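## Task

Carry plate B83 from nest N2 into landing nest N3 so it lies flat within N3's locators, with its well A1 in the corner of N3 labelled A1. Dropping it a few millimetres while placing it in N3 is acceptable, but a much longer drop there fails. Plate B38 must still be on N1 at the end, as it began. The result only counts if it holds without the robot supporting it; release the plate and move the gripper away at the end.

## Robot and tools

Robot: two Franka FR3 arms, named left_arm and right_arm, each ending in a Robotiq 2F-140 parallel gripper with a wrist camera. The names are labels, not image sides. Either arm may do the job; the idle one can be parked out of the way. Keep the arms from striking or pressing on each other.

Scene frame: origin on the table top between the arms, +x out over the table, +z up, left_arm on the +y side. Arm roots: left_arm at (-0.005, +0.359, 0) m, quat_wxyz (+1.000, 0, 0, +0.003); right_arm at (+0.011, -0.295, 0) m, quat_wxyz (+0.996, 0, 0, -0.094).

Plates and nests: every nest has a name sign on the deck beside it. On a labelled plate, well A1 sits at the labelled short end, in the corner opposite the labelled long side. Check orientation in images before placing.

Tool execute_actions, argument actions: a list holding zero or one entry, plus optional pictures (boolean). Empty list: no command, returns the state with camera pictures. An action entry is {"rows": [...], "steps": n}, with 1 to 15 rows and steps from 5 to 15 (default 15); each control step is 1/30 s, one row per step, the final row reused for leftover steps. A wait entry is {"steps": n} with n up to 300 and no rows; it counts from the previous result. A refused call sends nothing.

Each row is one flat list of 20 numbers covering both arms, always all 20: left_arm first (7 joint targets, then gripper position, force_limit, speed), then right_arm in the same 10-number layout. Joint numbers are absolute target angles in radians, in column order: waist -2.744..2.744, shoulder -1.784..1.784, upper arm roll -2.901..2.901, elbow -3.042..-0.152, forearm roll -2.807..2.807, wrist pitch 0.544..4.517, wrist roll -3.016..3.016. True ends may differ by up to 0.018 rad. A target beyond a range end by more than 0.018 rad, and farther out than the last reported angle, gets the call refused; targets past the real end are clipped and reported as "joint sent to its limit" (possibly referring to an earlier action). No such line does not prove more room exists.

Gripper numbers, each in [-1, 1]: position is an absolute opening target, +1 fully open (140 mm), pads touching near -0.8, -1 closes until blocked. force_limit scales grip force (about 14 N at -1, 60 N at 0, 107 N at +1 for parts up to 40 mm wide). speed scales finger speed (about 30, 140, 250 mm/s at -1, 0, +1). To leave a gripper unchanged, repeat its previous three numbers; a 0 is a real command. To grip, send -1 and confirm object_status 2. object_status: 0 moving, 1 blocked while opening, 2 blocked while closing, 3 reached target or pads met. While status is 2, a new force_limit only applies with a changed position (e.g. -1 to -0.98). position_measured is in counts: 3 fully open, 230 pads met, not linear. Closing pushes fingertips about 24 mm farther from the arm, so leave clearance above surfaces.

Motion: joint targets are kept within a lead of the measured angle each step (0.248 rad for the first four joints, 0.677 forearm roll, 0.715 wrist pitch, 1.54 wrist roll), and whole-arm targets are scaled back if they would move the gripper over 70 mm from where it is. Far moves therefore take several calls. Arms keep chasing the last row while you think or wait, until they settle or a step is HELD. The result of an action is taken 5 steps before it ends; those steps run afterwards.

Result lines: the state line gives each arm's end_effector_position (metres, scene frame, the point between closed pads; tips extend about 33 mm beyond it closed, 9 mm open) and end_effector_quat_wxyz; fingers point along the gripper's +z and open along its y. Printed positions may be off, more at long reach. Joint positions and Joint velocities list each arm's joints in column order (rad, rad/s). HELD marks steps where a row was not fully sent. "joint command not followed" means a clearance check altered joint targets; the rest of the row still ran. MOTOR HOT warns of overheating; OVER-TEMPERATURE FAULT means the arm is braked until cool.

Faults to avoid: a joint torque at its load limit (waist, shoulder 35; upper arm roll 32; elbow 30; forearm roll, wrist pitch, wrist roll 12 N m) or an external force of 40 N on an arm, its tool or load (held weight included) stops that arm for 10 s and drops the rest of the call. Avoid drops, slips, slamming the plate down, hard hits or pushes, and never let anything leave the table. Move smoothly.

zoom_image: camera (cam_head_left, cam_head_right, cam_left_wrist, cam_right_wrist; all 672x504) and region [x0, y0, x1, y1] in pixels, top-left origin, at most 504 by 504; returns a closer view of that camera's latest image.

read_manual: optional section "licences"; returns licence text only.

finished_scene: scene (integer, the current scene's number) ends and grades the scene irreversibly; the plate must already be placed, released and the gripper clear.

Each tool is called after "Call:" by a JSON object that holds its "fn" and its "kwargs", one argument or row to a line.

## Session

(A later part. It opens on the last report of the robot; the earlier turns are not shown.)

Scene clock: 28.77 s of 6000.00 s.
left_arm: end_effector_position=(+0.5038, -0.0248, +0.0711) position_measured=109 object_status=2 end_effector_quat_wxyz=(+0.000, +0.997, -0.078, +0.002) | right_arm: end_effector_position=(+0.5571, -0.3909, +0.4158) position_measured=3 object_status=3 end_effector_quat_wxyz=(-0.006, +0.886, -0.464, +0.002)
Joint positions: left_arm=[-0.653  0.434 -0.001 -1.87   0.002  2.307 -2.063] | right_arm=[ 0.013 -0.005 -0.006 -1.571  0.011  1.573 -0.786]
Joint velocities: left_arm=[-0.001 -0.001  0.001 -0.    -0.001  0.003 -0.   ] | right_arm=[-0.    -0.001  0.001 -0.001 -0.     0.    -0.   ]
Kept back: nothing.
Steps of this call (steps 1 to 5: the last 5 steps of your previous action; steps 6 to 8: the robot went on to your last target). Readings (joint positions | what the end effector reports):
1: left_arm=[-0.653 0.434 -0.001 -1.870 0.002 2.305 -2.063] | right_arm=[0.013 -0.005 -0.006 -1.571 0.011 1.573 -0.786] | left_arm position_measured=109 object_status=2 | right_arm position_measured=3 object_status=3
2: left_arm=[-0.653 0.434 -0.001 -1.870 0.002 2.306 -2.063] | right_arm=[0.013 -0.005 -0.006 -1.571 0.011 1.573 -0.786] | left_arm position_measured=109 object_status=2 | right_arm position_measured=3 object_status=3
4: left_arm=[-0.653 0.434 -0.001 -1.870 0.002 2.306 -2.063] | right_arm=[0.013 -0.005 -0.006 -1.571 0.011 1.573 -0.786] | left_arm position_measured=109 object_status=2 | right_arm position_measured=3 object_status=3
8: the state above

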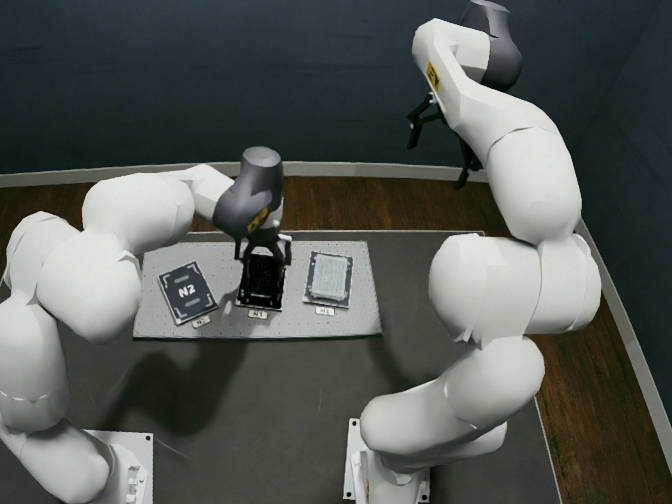

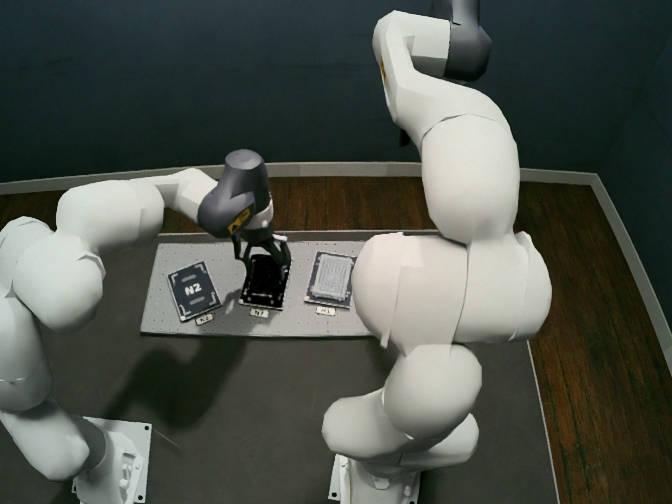

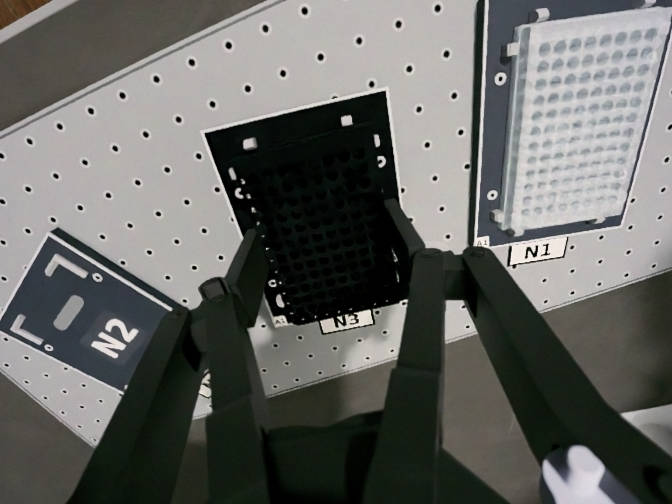

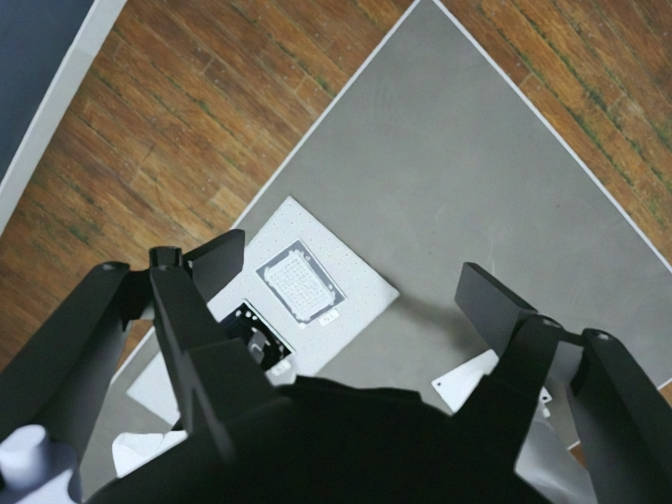

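Call:
{"fn": "execute_actions", "kwargs": {
  "actions": [
    {"rows": [
[-0.6545,0.4360,0,-1.8728,0,2.318,-2.060,-1,-0.3,-0.8, 0.013,-0.005,-0.006,-1.571,0.011,1.573,-0.786,1,0,0],
[-0.6545,0.4385,0,-1.8735,0,2.322,-2.060,-1,-0.3,-0.8, 0.013,-0.005,-0.006,-1.571,0.011,1.573,-0.786,1,0,0],
[-0.6545,0.4410,0,-1.8742,0,2.326,-2.060,-1,-0.3,-0.8, 0.013,-0.005,-0.006,-1.571,0.011,1.573,-0.786,1,0,0],
[-0.6545,0.4435,0,-1.8749,0,2.329,-2.060,-1,-0.3,-0.8, 0.013,-0.005,-0.006,-1.571,0.011,1.573,-0.786,1,0,0],
[-0.6545,0.4460,0,-1.8756,0,2.332,-2.060,-1,-0.3,-0.8, 0.013,-0.005,-0.006,-1.571,0.011,1.573,-0.786,1,0,0],
[-0.6545,0.4485,0,-1.8763,0,2.335,-2.060,-1,-0.3,-0.8, 0.013,-0.005,-0.006,-1.571,0.011,1.573,-0.786,1,0,0],
[-0.6545,0.4510,0,-1.8770,0,2.336,-2.060,-1,-0.3,-0.8, 0.013,-0.005,-0.006,-1.571,0.011,1.573,-0.786,1,0,0],
[-0.6545,0.4510,0,-1.8770,0,2.335,-2.060,-1,-0.3,-0.8, 0.013,-0.005,-0.006,-1.571,0.011,1.573,-0.786,1,0,0],
[-0.6545,0.4510,0,-1.8770,0,2.333,-2.060,-1,-0.3,-0.8, 0.013,-0.005,-0.006,-1.571,0.011,1.573,-0.786,1,0,0]
], "steps": 15}
  ]
}}

Call:
{"fn": "execute_actions", "kwargs": {
  "actions": [
    {"steps": 8}
  ],
  "pictures": true
}}

Call:
{"fn": "zoom_image", "kwargs": {
  "camera": "cam_left_wrist",
  "region": [190, 70, 420, 330]
}}

Scene clock: 29.73 s of 6000.00 s.
left_arm: end_effector_position=(+0.5057, -0.0268, +0.0661) position_measured=109 object_status=2 end_effector_quat_wxyz=(+0.003, +0.997, -0.078, +0.005) | right_arm: end_effector_position=(+0.5571, -0.3909, +0.4158) position_measured=3 object_status=3 end_effector_quat_wxyz=(-0.006, +0.886, -0.464, +0.002)
Joint positions: left_arm=[-0.654  0.443 -0.001 -1.872  0.002  2.327 -2.063] | right_arm=[ 0.013 -0.005 -0.006 -1.571  0.011  1.573 -0.786]
Joint velocities: left_arm=[-0.004  0.017  0.001  0.    -0.001  0.033 -0.   ] | right_arm=[ 0.001  0.    -0.    -0.001 -0.    -0.    -0.001]
Steps of this call (steps 1 to 15: the robot went on to your last target; steps 16 to 19: nothing new was sent; steps 20 to 29: the first 10 steps of this action). Readings (joint positions | what the end effector reports):
20: left_arm=[-0.653 0.434 -0.001 -1.871 0.002 2.309 -2.063] | right_arm=[0.013 -0.005 -0.006 -1.571 0.011 1.573 -0.786] | left_arm position_measured=109 object_status=2 | right_arm position_measured=3 object_status=3
21: left_arm=[-0.653 0.434 -0.001 -1.871 0.002 2.310 -2.063] | right_arm=[0.013 -0.005 -0.006 -1.571 0.011 1.573 -0.786] | left_arm position_measured=109 object_status=2 | right_arm position_measured=3 object_status=3
23: left_arm=[-0.653 0.437 -0.001 -1.871 0.002 2.315 -2.063] | right_arm=[0.013 -0.005 -0.006 -1.571 0.011 1.573 -0.786] | left_arm position_measured=109 object_status=2 | right_arm position_measured=3 object_status=3
27: left_arm=[-0.653 0.442 -0.001 -1.872 0.002 2.324 -2.063] | right_arm=[0.013 -0.005 -0.006 -1.571 0.011 1.573 -0.786] | left_arm position_measured=109 object_status=2 | right_arm position_measured=3 object_status=3
29: the state above

Scene clock: 30.00 s of 6000.00 s.
left_arm: end_effector_position=(+0.5063, -0.0273, +0.0658) position_measured=109 object_status=2 end_effector_quat_wxyz=(+0.003, +0.997, -0.078, +0.006) | right_arm: end_effector_position=(+0.5571, -0.3909, +0.4158) position_measured=3 object_status=3 end_effector_quat_wxyz=(-0.006, +0.886, -0.464, +0.002)
Joint positions: left_arm=[-0.654  0.444 -0.001 -1.872  0.002  2.33  -2.063] | right_arm=[ 0.013 -0.005 -0.006 -1.571  0.011  1.573 -0.786]
Joint velocities: left_arm=[-0.     0.001  0.001 -0.     0.     0.001 -0.001] | right_arm=[-0.001  0.    -0.001 -0.001 -0.     0.     0.   ]
Kept back: nothing.
Steps of this call (steps 1 to 5: the last 5 steps of your previous action; steps 6 to 8: the robot went on to your last target). Readings (joint positions | what the end effector reports):
1: left_arm=[-0.654 0.443 -0.001 -1.872 0.002 2.328 -2.063] | right_arm=[0.013 -0.005 -0.006 -1.571 0.011 1.573 -0.786] | left_arm position_measured=109 object_status=2 | right_arm position_measured=3 object_status=3
2: left_arm=[-0.654 0.443 -0.001 -1.872 0.002 2.328 -2.063] | right_arm=[0.013 -0.005 -0.006 -1.571 0.011 1.573 -0.786] | left_arm position_measured=109 object_status=2 | right_arm position_measured=3 object_status=3
4: left_arm=[-0.654 0.444 -0.001 -1.872 0.002 2.329 -2.063] | right_arm=[0.013 -0.005 -0.006 -1.571 0.011 1.573 -0.786] | left_arm position_measured=109 object_status=2 | right_arm position_measured=3 object_status=3
8: the state above

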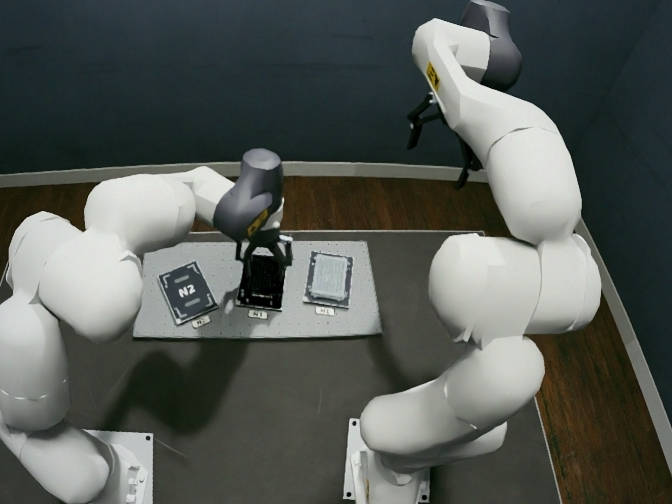

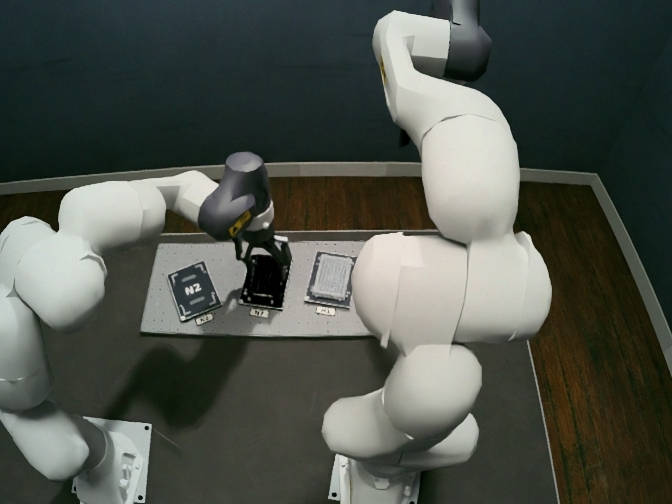

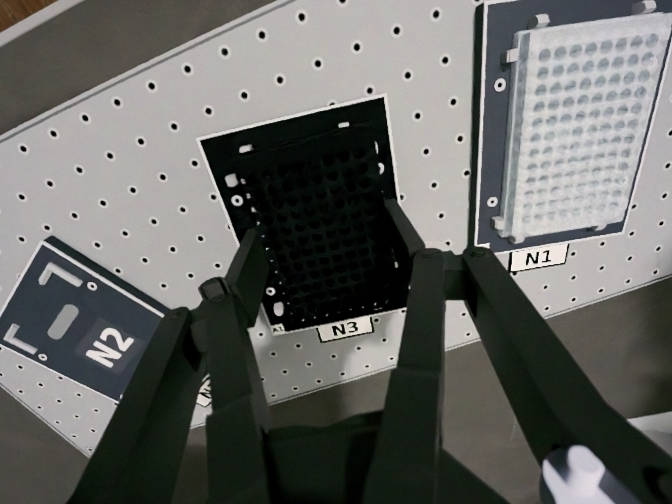

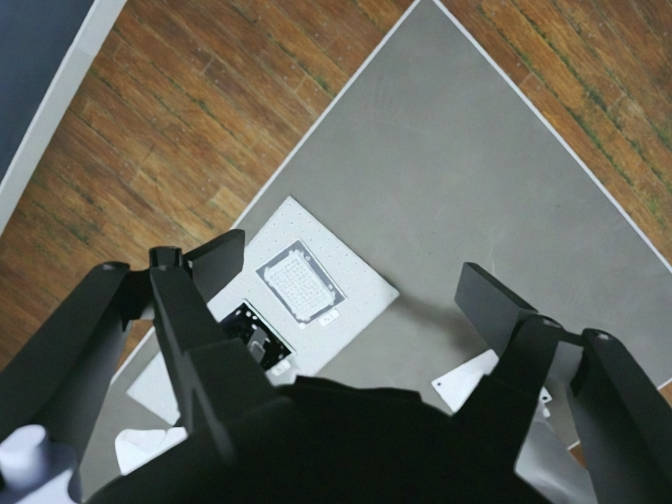

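Region (190, 70, 420, 330) of cam_left_wrist's 672x504 image, scaled by 1.938, with more detail than that image has; it fills the left 446 columns of this view, and the rest is white.

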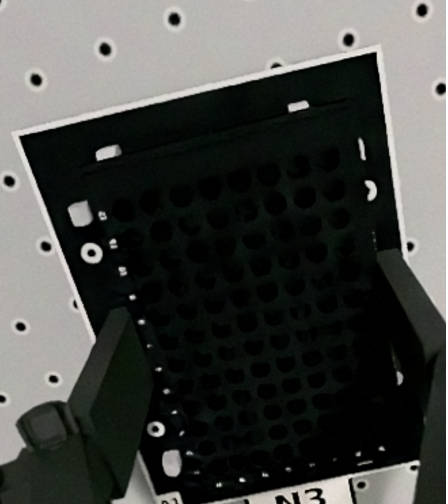

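Call:
{"fn": "execute_actions", "kwargs": {
  "actions": [
    {"rows": [
[-0.6540,0.4400,0,-1.8715,0,2.320,-2.060,-1,-0.3,-0.8, 0.013,-0.005,-0.006,-1.571,0.011,1.573,-0.786,1,0,0],
[-0.6535,0.4370,0,-1.8715,0,2.312,-2.060,-1,-0.3,-0.8, 0.013,-0.005,-0.006,-1.571,0.011,1.573,-0.786,1,0,0],
[-0.6530,0.4340,0,-1.8715,0,2.305,-2.060,-1,-0.3,-0.8, 0.013,-0.005,-0.006,-1.571,0.011,1.573,-0.786,1,0,0],
[-0.6530,0.4330,0,-1.8715,0,2.302,-2.060,-1,-0.3,-0.8, 0.013,-0.005,-0.006,-1.571,0.011,1.573,-0.786,1,0,0]
], "steps": 15}
  ]
}}

Call:
{"fn": "execute_actions", "kwargs": {
  "actions": [
    {"steps": 10}
  ],
  "pictures": true
}}

Call:
{"fn": "zoom_image", "kwargs": {
  "camera": "cam_left_wrist",
  "region": [190, 70, 420, 330]
}}

Scene clock: 30.97 s of 6000.00 s.
left_arm: end_effector_position=(+0.5031, -0.0249, +0.0699) position_measured=109 object_status=2 end_effector_quat_wxyz=(+0.000, +0.997, -0.078, +0.001) | right_arm: end_effector_position=(+0.5571, -0.3909, +0.4158) position_measured=3 object_status=3 end_effector_quat_wxyz=(-0.006, +0.886, -0.464, +0.002)
Joint positions: left_arm=[-0.654  0.435 -0.001 -1.872  0.002  2.31  -2.063] | right_arm=[ 0.013 -0.005 -0.006 -1.571  0.011  1.573 -0.786]
Joint velocities: left_arm=[ 0.    -0.    -0.001  0.    -0.001 -0.03   0.001] | right_arm=[-0.001  0.001  0.001  0.    -0.    -0.     0.   ]
Steps of this call (steps 1 to 15: the robot went on to your last target; steps 16 to 19: nothing new was sent; steps 20 to 29: the first 10 steps of this action). Readings (joint positions | what the end effector reports):
20: left_arm=[-0.654 0.443 -0.001 -1.872 0.002 2.329 -2.063] | right_arm=[0.013 -0.005 -0.006 -1.571 0.011 1.573 -0.786] | left_arm position_measured=109 object_status=2 | right_arm position_measured=3 object_status=3
21: left_arm=[-0.654 0.442 -0.001 -1.872 0.002 2.327 -2.063] | right_arm=[0.013 -0.005 -0.006 -1.571 0.011 1.573 -0.786] | left_arm position_measured=109 object_status=2 | right_arm position_measured=3 object_status=3
23: left_arm=[-0.654 0.439 -0.001 -1.872 0.002 2.320 -2.063] | right_arm=[0.013 -0.005 -0.006 -1.571 0.011 1.573 -0.786] | left_arm position_measured=109 object_status=2 | right_arm position_measured=3 object_status=3
27: left_arm=[-0.654 0.435 -0.001 -1.872 0.002 2.312 -2.063] | right_arm=[0.013 -0.005 -0.006 -1.571 0.011 1.573 -0.786] | left_arm position_measured=109 object_status=2 | right_arm position_measured=3 object_status=3
29: the state above

Scene clock: 31.30 s of 6000.00 s.
left_arm: end_effector_position=(+0.5021, -0.0241, +0.0695) position_measured=109 object_status=2 end_effector_quat_wxyz=(-0.001, +0.997, -0.078, -0.000) | right_arm: end_effector_position=(+0.5571, -0.3909, +0.4158) position_measured=3 object_status=3 end_effector_quat_wxyz=(-0.006, +0.886, -0.464, +0.002)
Joint positions: left_arm=[-0.654  0.435 -0.001 -1.872  0.002  2.306 -2.063] | right_arm=[ 0.013 -0.005 -0.006 -1.571  0.011  1.573 -0.786]
Joint velocities: left_arm=[-0.    -0.     0.001  0.     0.    -0.004  0.   ] | right_arm=[-0.001 -0.     0.001 -0.     0.    -0.001  0.   ]
Kept back: nothing.
Steps of this call (steps 1 to 5: the last 5 steps of your previous action; steps 6 to 10: the robot went on to your last target). Readings (joint positions | what the end effector reports):
1: left_arm=[-0.654 0.435 -0.001 -1.872 0.002 2.309 -2.063] | right_arm=[0.013 -0.005 -0.006 -1.571 0.011 1.573 -0.786] | left_arm position_measured=109 object_status=2 | right_arm position_measured=3 object_status=3
2: left_arm=[-0.654 0.435 -0.001 -1.872 0.002 2.308 -2.063] | right_arm=[0.013 -0.005 -0.006 -1.571 0.011 1.573 -0.786] | left_arm position_measured=109 object_status=2 | right_arm position_measured=3 object_status=3
4: left_arm=[-0.654 0.435 -0.001 -1.872 0.002 2.307 -2.063] | right_arm=[0.013 -0.005 -0.006 -1.571 0.011 1.573 -0.786] | left_arm position_measured=109 object_status=2 | right_arm position_measured=3 object_status=3
8: left_arm=[-0.654 0.435 -0.001 -1.872 0.002 2.306 -2.063] | right_arm=[0.013 -0.005 -0.006 -1.571 0.011 1.573 -0.786] | left_arm position_measured=109 object_status=2 | right_arm position_measured=3 object_status=3
10: the state above

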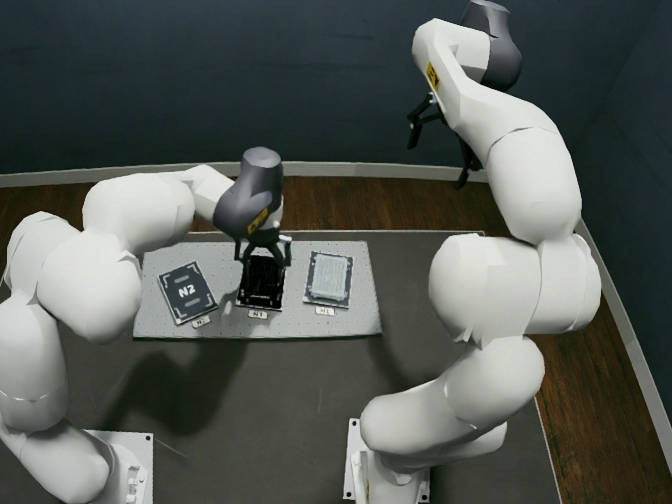

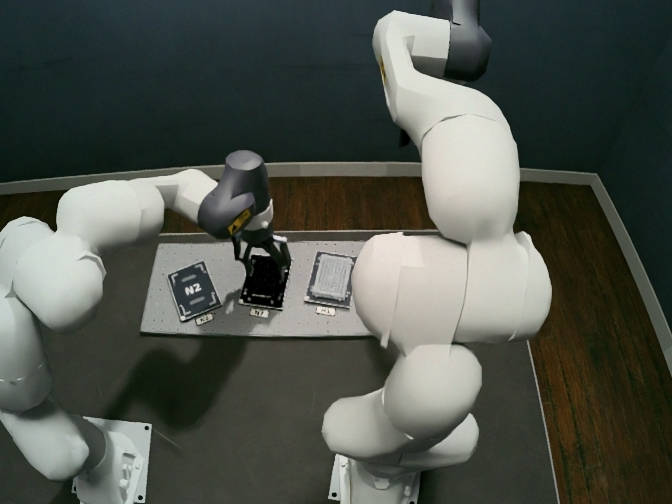

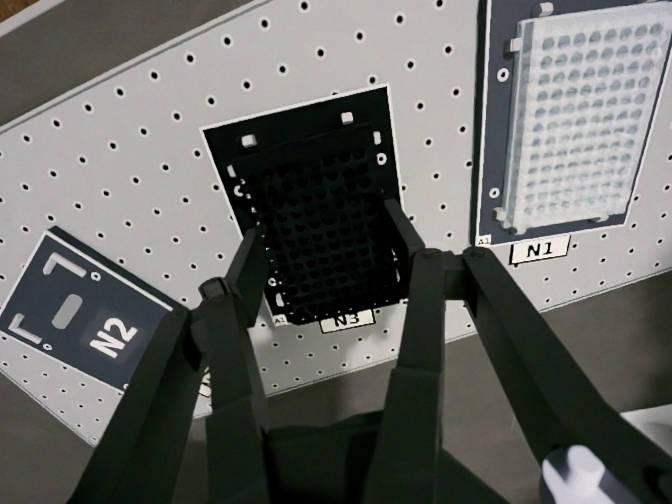

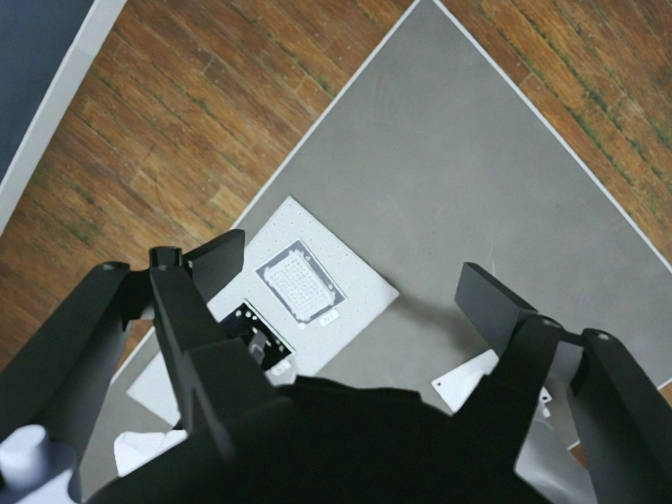

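Region (190, 70, 420, 330) of cam_left_wrist's 672x504 image, scaled by 1.938, with more detail than that image has; it fills the left 446 columns of this view, and the rest is white.

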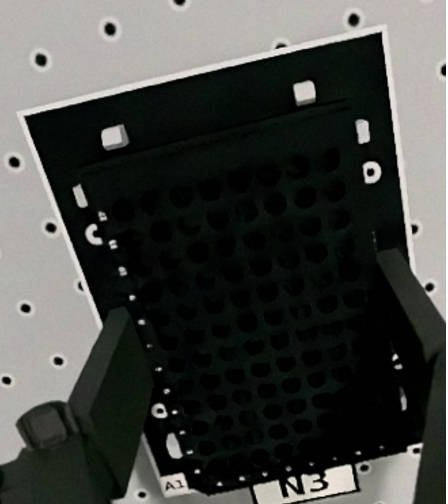

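Call:
{"fn": "execute_actions", "kwargs": {
  "actions": [
    {"rows": [
[-0.6535,0.4370,0,-1.8715,0,2.313,-2.060,-1,-0.3,-0.8, 0.013,-0.005,-0.006,-1.571,0.011,1.573,-0.786,1,0,0],
[-0.6535,0.4385,0,-1.8715,0,2.316,-2.060,-1,-0.3,-0.8, 0.013,-0.005,-0.006,-1.571,0.011,1.573,-0.786,1,0,0],
[-0.6535,0.4395,0,-1.8715,0,2.3175,-2.060,-1,-0.3,-0.8, 0.013,-0.005,-0.006,-1.571,0.011,1.573,-0.786,1,0,0]
], "steps": 15}
  ]
}}

Call:
{"fn": "execute_actions", "kwargs": {
  "actions": [
    {"steps": 10}
  ],
  "pictures": true
}}

Call:
{"fn": "zoom_image", "kwargs": {
  "camera": "cam_left_wrist",
  "region": [190, 70, 420, 330]
}}

Scene clock: 32.20 s of 6000.00 s.
left_arm: end_effector_position=(+0.5030, -0.0249, +0.0677) position_measured=109 object_status=2 end_effector_quat_wxyz=(+0.000, +0.997, -0.078, +0.001) | right_arm: end_effector_position=(+0.5571, -0.3909, +0.4158) position_measured=3 object_status=3 end_effector_quat_wxyz=(-0.006, +0.886, -0.464, +0.002)
Joint positions: left_arm=[-0.654  0.438 -0.001 -1.872  0.002  2.313 -2.063] | right_arm=[ 0.013 -0.005 -0.006 -1.571  0.011  1.573 -0.786]
Joint velocities: left_arm=[-0.     0.001 -0.001  0.001 -0.     0.009  0.   ] | right_arm=[-0.002 -0.002 -0.     0.     0.    -0.    -0.001]
Steps of this call (steps 1 to 15: the robot went on to your last target; steps 16 to 17: nothing new was sent; steps 18 to 27: the first 10 steps of this action). Readings (joint positions | what the end effector reports):
18: left_arm=[-0.654 0.435 -0.001 -1.872 0.002 2.306 -2.063] | right_arm=[0.013 -0.005 -0.006 -1.571 0.011 1.573 -0.786] | left_arm position_measured=109 object_status=2 | right_arm position_measured=3 object_status=3
19: left_arm=[-0.654 0.435 -0.001 -1.872 0.002 2.307 -2.063] | right_arm=[0.013 -0.005 -0.006 -1.571 0.011 1.573 -0.786] | left_arm position_measured=109 object_status=2 | right_arm position_measured=3 object_status=3
21: left_arm=[-0.654 0.437 -0.001 -1.872 0.002 2.309 -2.063] | right_arm=[0.013 -0.005 -0.006 -1.571 0.011 1.573 -0.786] | left_arm position_measured=109 object_status=2 | right_arm position_measured=3 object_status=3
25: left_arm=[-0.654 0.438 -0.001 -1.872 0.002 2.312 -2.063] | right_arm=[0.013 -0.005 -0.006 -1.571 0.011 1.573 -0.786] | left_arm position_measured=109 object_status=2 | right_arm position_measured=3 object_status=3
27: the state above

Scene clock: 32.53 s of 6000.00 s.
left_arm: end_effector_position=(+0.5034, -0.0251, +0.0678) position_measured=109 object_status=2 end_effector_quat_wxyz=(+0.000, +0.997, -0.078, +0.002) | right_arm: end_effector_position=(+0.5571, -0.3909, +0.4158) position_measured=3 object_status=3 end_effector_quat_wxyz=(-0.006, +0.886, -0.464, +0.002)
Joint positions: left_arm=[-0.654  0.438 -0.001 -1.872  0.002  2.314 -2.063] | right_arm=[ 0.013 -0.005 -0.006 -1.571  0.011  1.573 -0.786]
Joint velocities: left_arm=[ 0.002 -0.     0.     0.002 -0.     0.001 -0.001] | right_arm=[ 0.    -0.    -0.001  0.    -0.001 -0.001  0.   ]
Kept back: nothing.
Steps of this call (steps 1 to 5: the last 5 steps of your previous action; steps 6 to 10: the robot went on to your last target). Readings (joint positions | what the end effector reports):
1: left_arm=[-0.654 0.438 -0.001 -1.872 0.002 2.313 -2.063] | right_arm=[0.013 -0.005 -0.006 -1.571 0.011 1.573 -0.786] | left_arm position_measured=109 object_status=2 | right_arm position_measured=3 object_status=3
2: left_arm=[-0.654 0.438 -0.001 -1.872 0.002 2.313 -2.063] | right_arm=[0.013 -0.005 -0.006 -1.571 0.011 1.573 -0.786] | left_arm position_measured=109 object_status=2 | right_arm position_measured=3 object_status=3
4: left_arm=[-0.654 0.438 -0.001 -1.872 0.002 2.313 -2.063] | right_arm=[0.013 -0.005 -0.006 -1.571 0.011 1.573 -0.786] | left_arm position_measured=109 object_status=2 | right_arm position_measured=3 object_status=3
8: left_arm=[-0.654 0.438 -0.001 -1.872 0.002 2.314 -2.063] | right_arm=[0.013 -0.005 -0.006 -1.571 0.011 1.573 -0.786] | left_arm position_measured=109 object_status=2 | right_arm position_measured=3 object_status=3
10: the state above

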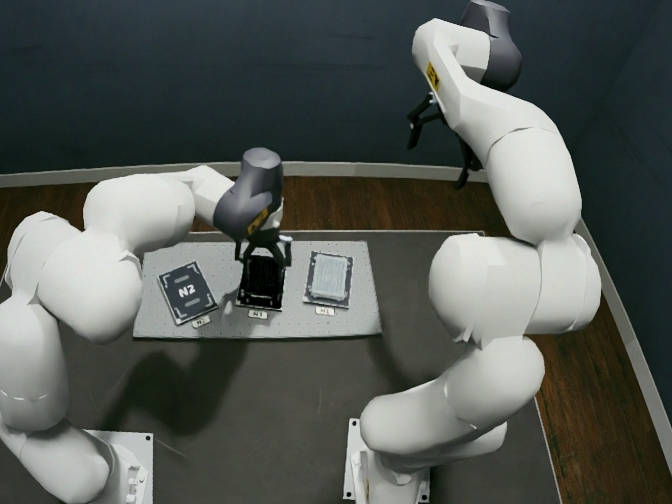

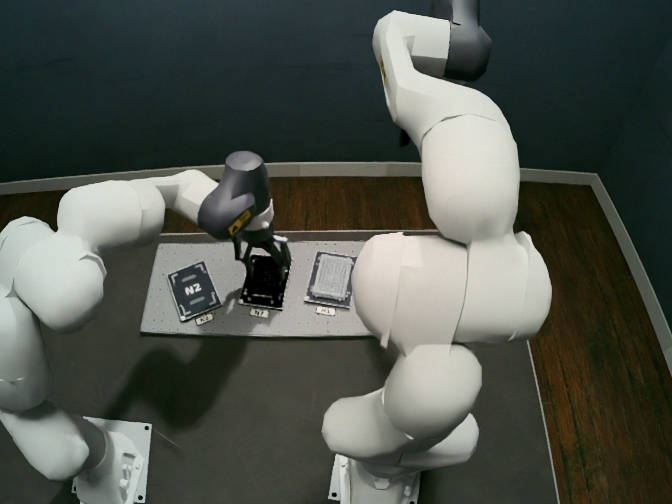

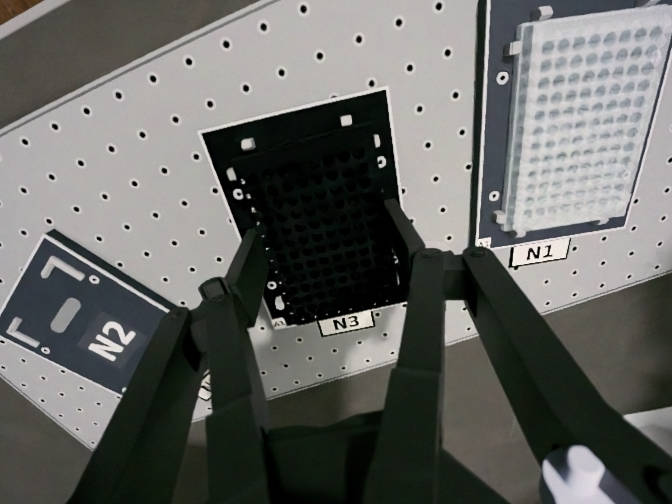

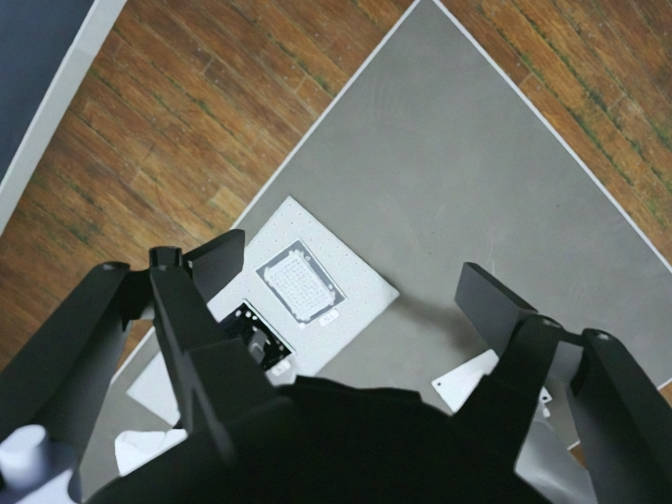

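Region (190, 70, 420, 330) of cam_left_wrist's 672x504 image, scaled by 1.938, with more detail than that image has; it fills the left 446 columns of this view, and the rest is white.

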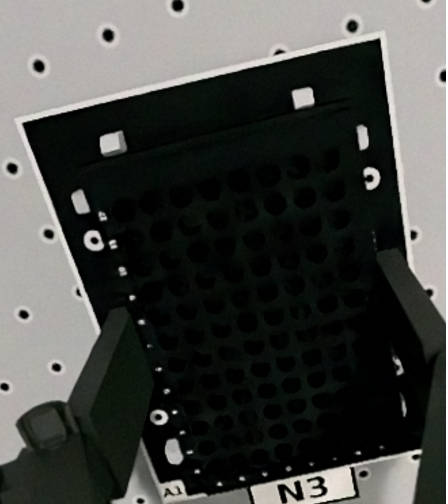

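Call:
{"fn": "execute_actions", "kwargs": {
  "actions": []
}}

Scene clock: 33.57 s of 6000.00 s.
left_arm: end_effector_position=(+0.5034, -0.0252, +0.0678) position_measured=109 object_status=2 end_effector_quat_wxyz=(+0.000, +0.997, -0.078, +0.002) | right_arm: end_effector_position=(+0.5571, -0.3909, +0.4158) position_measured=3 object_status=3 end_effector_quat_wxyz=(-0.006, +0.886, -0.464, +0.002)
Joint positions: left_arm=[-0.654  0.438 -0.001 -1.872  0.002  2.314 -2.063] | right_arm=[ 0.013 -0.005 -0.006 -1.571  0.011  1.573 -0.786]
Joint velocities: left_arm=[ 0.    -0.001  0.     0.     0.    -0.     0.001] | right_arm=[-0.     0.     0.    -0.    -0.001  0.    -0.001]
Kept back: nothing.
Steps of this call (steps 1 to 15: the robot went on to your last target; steps 16 to 31: nothing new was sent). Readings (joint positions | what the end effector reports):
1: left_arm=[-0.654 0.438 -0.001 -1.872 0.002 2.314 -2.063] | right_arm=[0.013 -0.005 -0.006 -1.571 0.011 1.573 -0.786] | left_arm position_measured=109 object_status=2 | right_arm position_measured=3 object_status=3
2: left_arm=[-0.654 0.438 -0.001 -1.872 0.002 2.314 -2.063] | right_arm=[0.013 -0.005 -0.006 -1.571 0.011 1.573 -0.786] | left_arm position_measured=109 object_status=2 | right_arm position_measured=3 object_status=3
4: left_arm=[-0.654 0.438 -0.001 -1.872 0.002 2.314 -2.063] | right_arm=[0.013 -0.005 -0.006 -1.571 0.011 1.573 -0.786] | left_arm position_measured=109 object_status=2 | right_arm position_measured=3 object_status=3
8: left_arm=[-0.654 0.438 -0.001 -1.872 0.002 2.314 -2.063] | right_arm=[0.013 -0.005 -0.006 -1.571 0.011 1.573 -0.786] | left_arm position_measured=109 object_status=2 | right_arm position_measured=3 object_status=3
31: the state above
All arms were judged still, so your last target was given up. Only a new action makes them travel on or press farther. Fingers that are still opening or closing keep moving.

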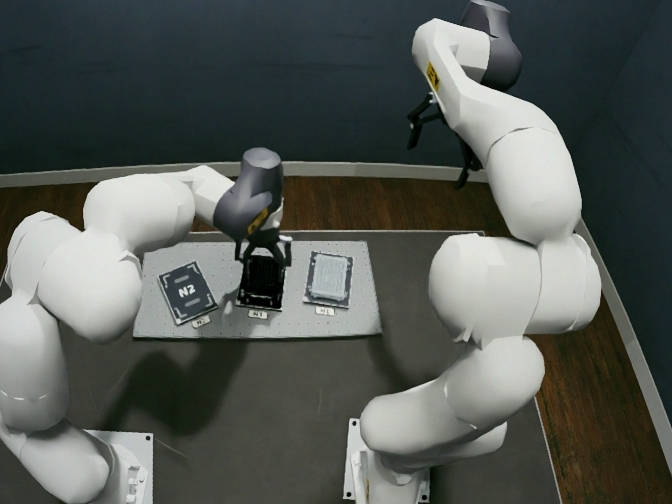

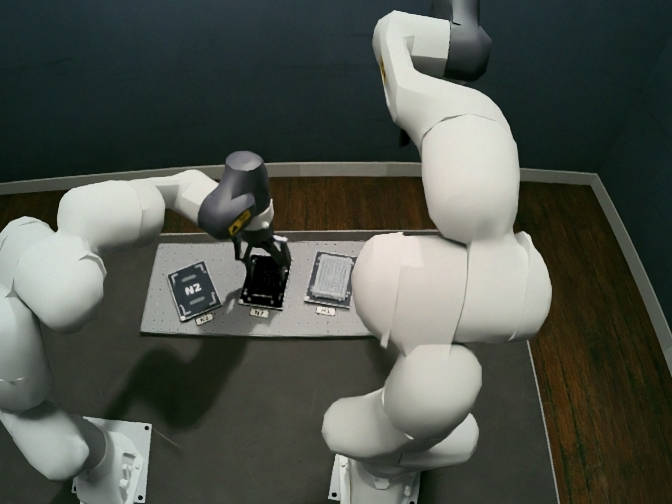

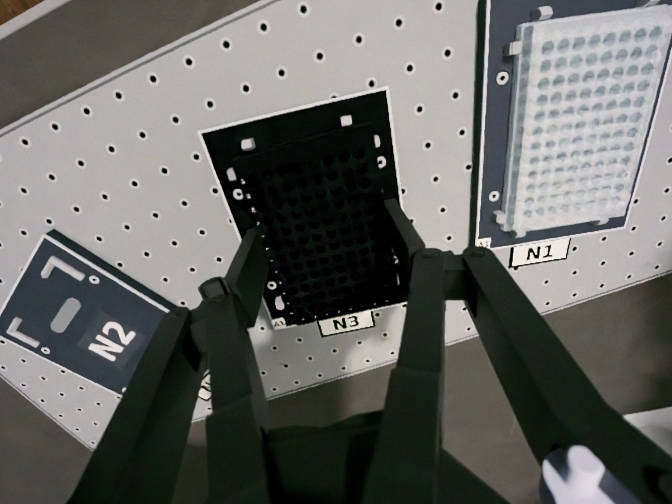

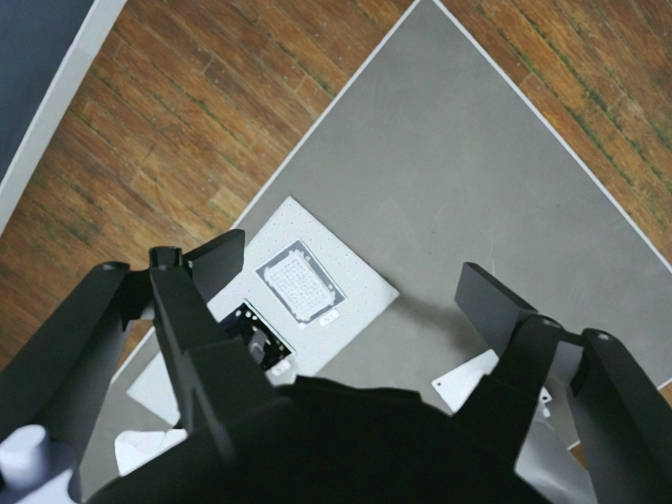

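Call:
{"fn": "execute_actions", "kwargs": {
  "actions": [
    {"rows":[[-0.6535,0.442,0,-1.8715,0,2.319,-2.060,-1,-0.3,-0.8,0.013,-0.005,-0.006,-1.571,0.011,1.573,-0.786,1,0,0],[-0.6535,0.444,0,-1.8715,0,2.321,-2.060,-1,-0.3,-0.8,0.013,-0.005,-0.006,-1.571,0.011,1.573,-0.786,1,0,0],[-0.6535,0.446,0,-1.8715,0,2.323,-2.060,-1,-0.3,-0.8,0.013,-0.005,-0.006,-1.571,0.011,1.573,-0.786,1,0,0],[-0.6535,0.448,0,-1.8715,0,2.325,-2.060,-1,-0.3,-0.8,0.013,-0.005,-0.006,-1.571,0.011,1.573,-0.786,1,0,0]],"steps":15}
  ]
}}

Scene clock: 34.20 s of 6000.00 s.
left_arm: end_effector_position=(+0.5038, -0.0253, +0.0663) position_measured=109 object_status=2 end_effector_quat_wxyz=(+0.001, +0.997, -0.078, +0.002) | right_arm: end_effector_position=(+0.5571, -0.3909, +0.4158) position_measured=3 object_status=3 end_effector_quat_wxyz=(-0.006, +0.886, -0.464, +0.002)
Joint positions: left_arm=[-0.654  0.442 -0.001 -1.872  0.002  2.317 -2.063] | right_arm=[ 0.013 -0.005 -0.006 -1.571  0.011  1.573 -0.786]
Joint velocities: left_arm=[ 0.001 -0.     0.001  0.    -0.002  0.    -0.   ] | right_arm=[ 0.    -0.    -0.     0.001 -0.001 -0.    -0.   ]
Steps of this call (steps 1 to 9: nothing new was sent; steps 10 to 19: the first 10 steps of this action). Readings (joint positions | what the end effector reports):
10: left_arm=[-0.654 0.439 -0.001 -1.872 0.002 2.314 -2.063] | right_arm=[0.013 -0.005 -0.006 -1.571 0.011 1.573 -0.786] | left_arm position_measured=109 object_status=2 | right_arm position_measured=3 object_status=3
11: left_arm=[-0.654 0.439 -0.001 -1.872 0.002 2.315 -2.063] | right_arm=[0.013 -0.005 -0.006 -1.571 0.011 1.573 -0.786] | left_arm position_measured=109 object_status=2 | right_arm position_measured=3 object_status=3
13: left_arm=[-0.654 0.441 -0.001 -1.872 0.002 2.317 -2.063] | right_arm=[0.013 -0.005 -0.006 -1.571 0.011 1.573 -0.786] | left_arm position_measured=109 object_status=2 | right_arm position_measured=3 object_status=3
17: left_arm=[-0.654 0.442 -0.001 -1.872 0.002 2.317 -2.063] | right_arm=[0.013 -0.005 -0.006 -1.571 0.011 1.573 -0.786] | left_arm position_measured=109 object_status=2 | right_arm position_measured=3 object_status=3
19: the state above

Call:
{"fn": "execute_actions", "kwargs": {
  "actions": []
}}

Scene clock: 34.47 s of 6000.00 s.
left_arm: end_effector_position=(+0.5038, -0.0253, +0.0663) position_measured=109 object_status=2 end_effector_quat_wxyz=(+0.001, +0.997, -0.078, +0.002) | right_arm: end_effector_position=(+0.5571, -0.3909, +0.4158) position_measured=3 object_status=3 end_effector_quat_wxyz=(-0.006, +0.886, -0.464, +0.002)
Joint positions: left_arm=[-0.654  0.442 -0.001 -1.872  0.002  2.317 -2.063] | right_arm=[ 0.013 -0.005 -0.006 -1.571  0.011  1.573 -0.786]
Joint velocities: left_arm=[-0.001  0.002 -0.002  0.001 -0.001 -0.001 -0.   ] | right_arm=[-0.001  0.001 -0.001 -0.001 -0.001  0.001 -0.   ]
Kept back: nothing.
Steps of this call (steps 1 to 5: the last 5 steps of your previous action; steps 6 to 8: the robot went on to your last target). Readings (joint positions | what the end effector reports):
1: left_arm=[-0.654 0.442 -0.001 -1.872 0.002 2.317 -2.063] | right_arm=[0.013 -0.005 -0.006 -1.571 0.011 1.573 -0.786] | left_arm position_measured=109 object_status=2 | right_arm position_measured=3 object_status=3
2: left_arm=[-0.654 0.442 -0.001 -1.872 0.002 2.317 -2.063] | right_arm=[0.013 -0.005 -0.006 -1.571 0.011 1.573 -0.786] | left_arm position_measured=109 object_status=2 | right_arm position_measured=3 object_status=3
4: left_arm=[-0.654 0.442 -0.001 -1.872 0.002 2.317 -2.063] | right_arm=[0.013 -0.005 -0.006 -1.571 0.011 1.573 -0.786] | left_arm position_measured=109 object_status=2 | right_arm position_measured=3 object_status=3
8: the state above

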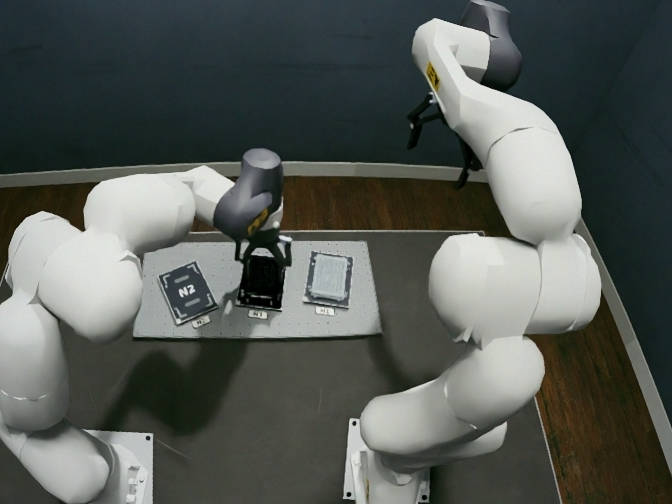

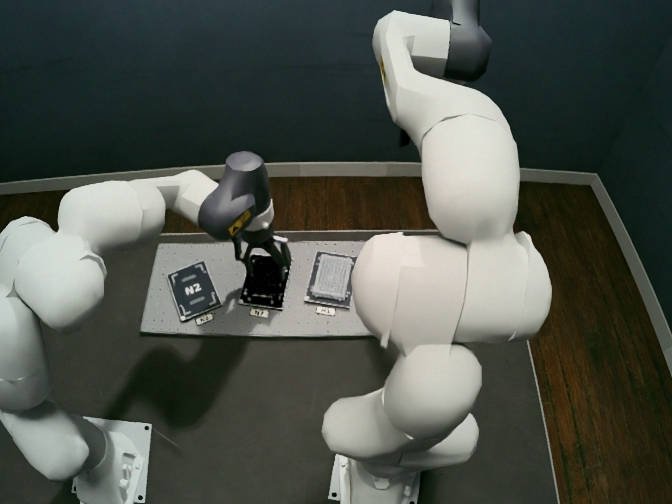

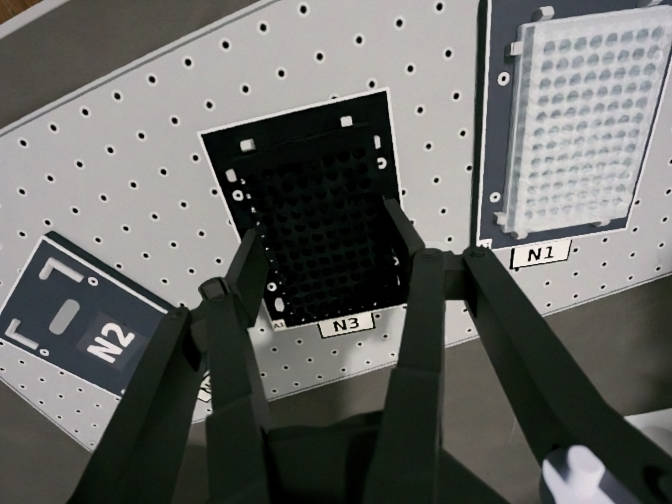

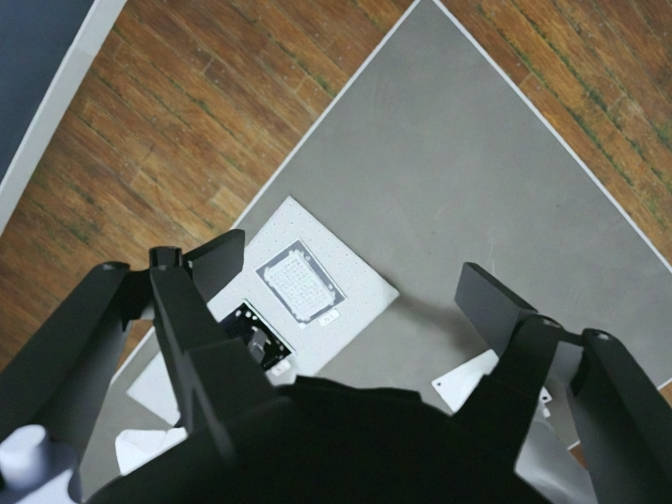

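Call:
{"fn": "zoom_image", "kwargs": {
  "camera": "cam_left_wrist",
  "region": [180, 70, 440, 340]
}}

Call:
{"fn": "zoom_image", "kwargs": {
  "camera": "cam_head_left",
  "region": [210, 220, 320, 320]
}}

Region (180, 70, 440, 340) of cam_left_wrist's 672x504 image, scaled by 1.867, with more detail than that image has; it fills the left 485 columns of this view, and the rest is white.

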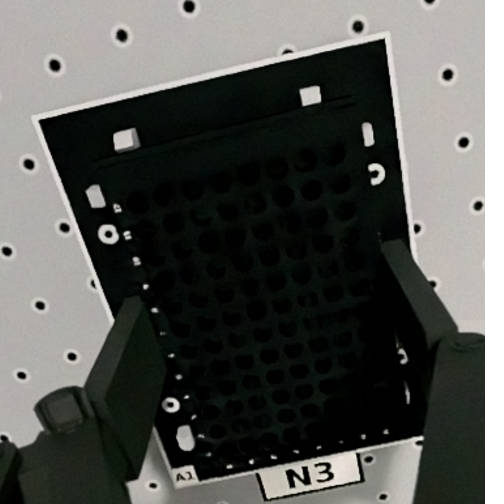

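Region (210, 220, 320, 320) of cam_head_left's 672x504 image, scaled by 4.582, with more detail than that image has; it fills the top 458 rows of this view, and the rest is white.

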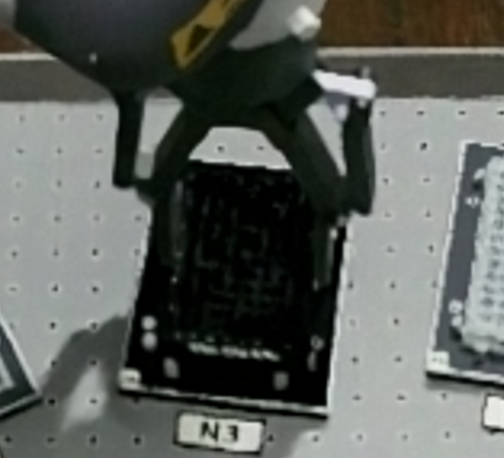

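Call:
{"fn": "zoom_image", "kwargs": {
  "camera": "cam_left_wrist",
  "region": [330, 90, 420, 180]
}}

Call:
{"fn": "zoom_image", "kwargs": {
  "camera": "cam_left_wrist",
  "region": [200, 120, 290, 210]
}}

Call:
{"fn": "zoom_image", "kwargs": {
  "camera": "cam_left_wrist",
  "region": [250, 250, 420, 340]
}}

Region (330, 90, 420, 180) of cam_left_wrist's 672x504 image, scaled by 5.600, with more detail than that image has.

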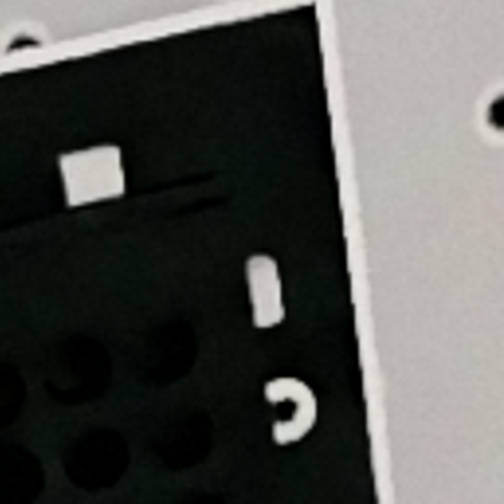

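Region (200, 120, 290, 210) of cam_left_wrist's 672x504 image, scaled by 5.600, with more detail than that image has.

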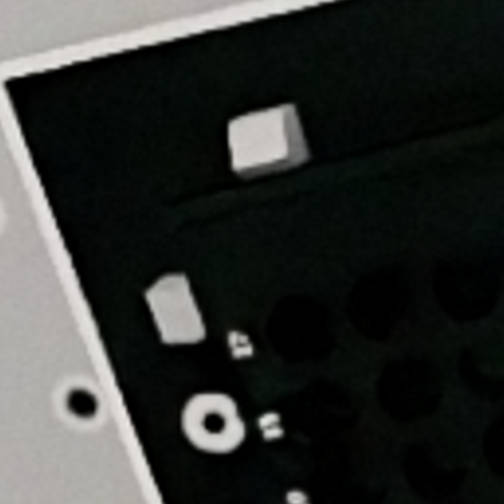

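Region (250, 250, 420, 340) of cam_left_wrist's 672x504 image, scaled by 2.965, with more detail than that image has; it fills the top 267 rows of this view, and the rest is white.

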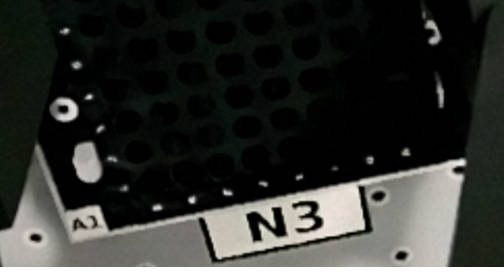

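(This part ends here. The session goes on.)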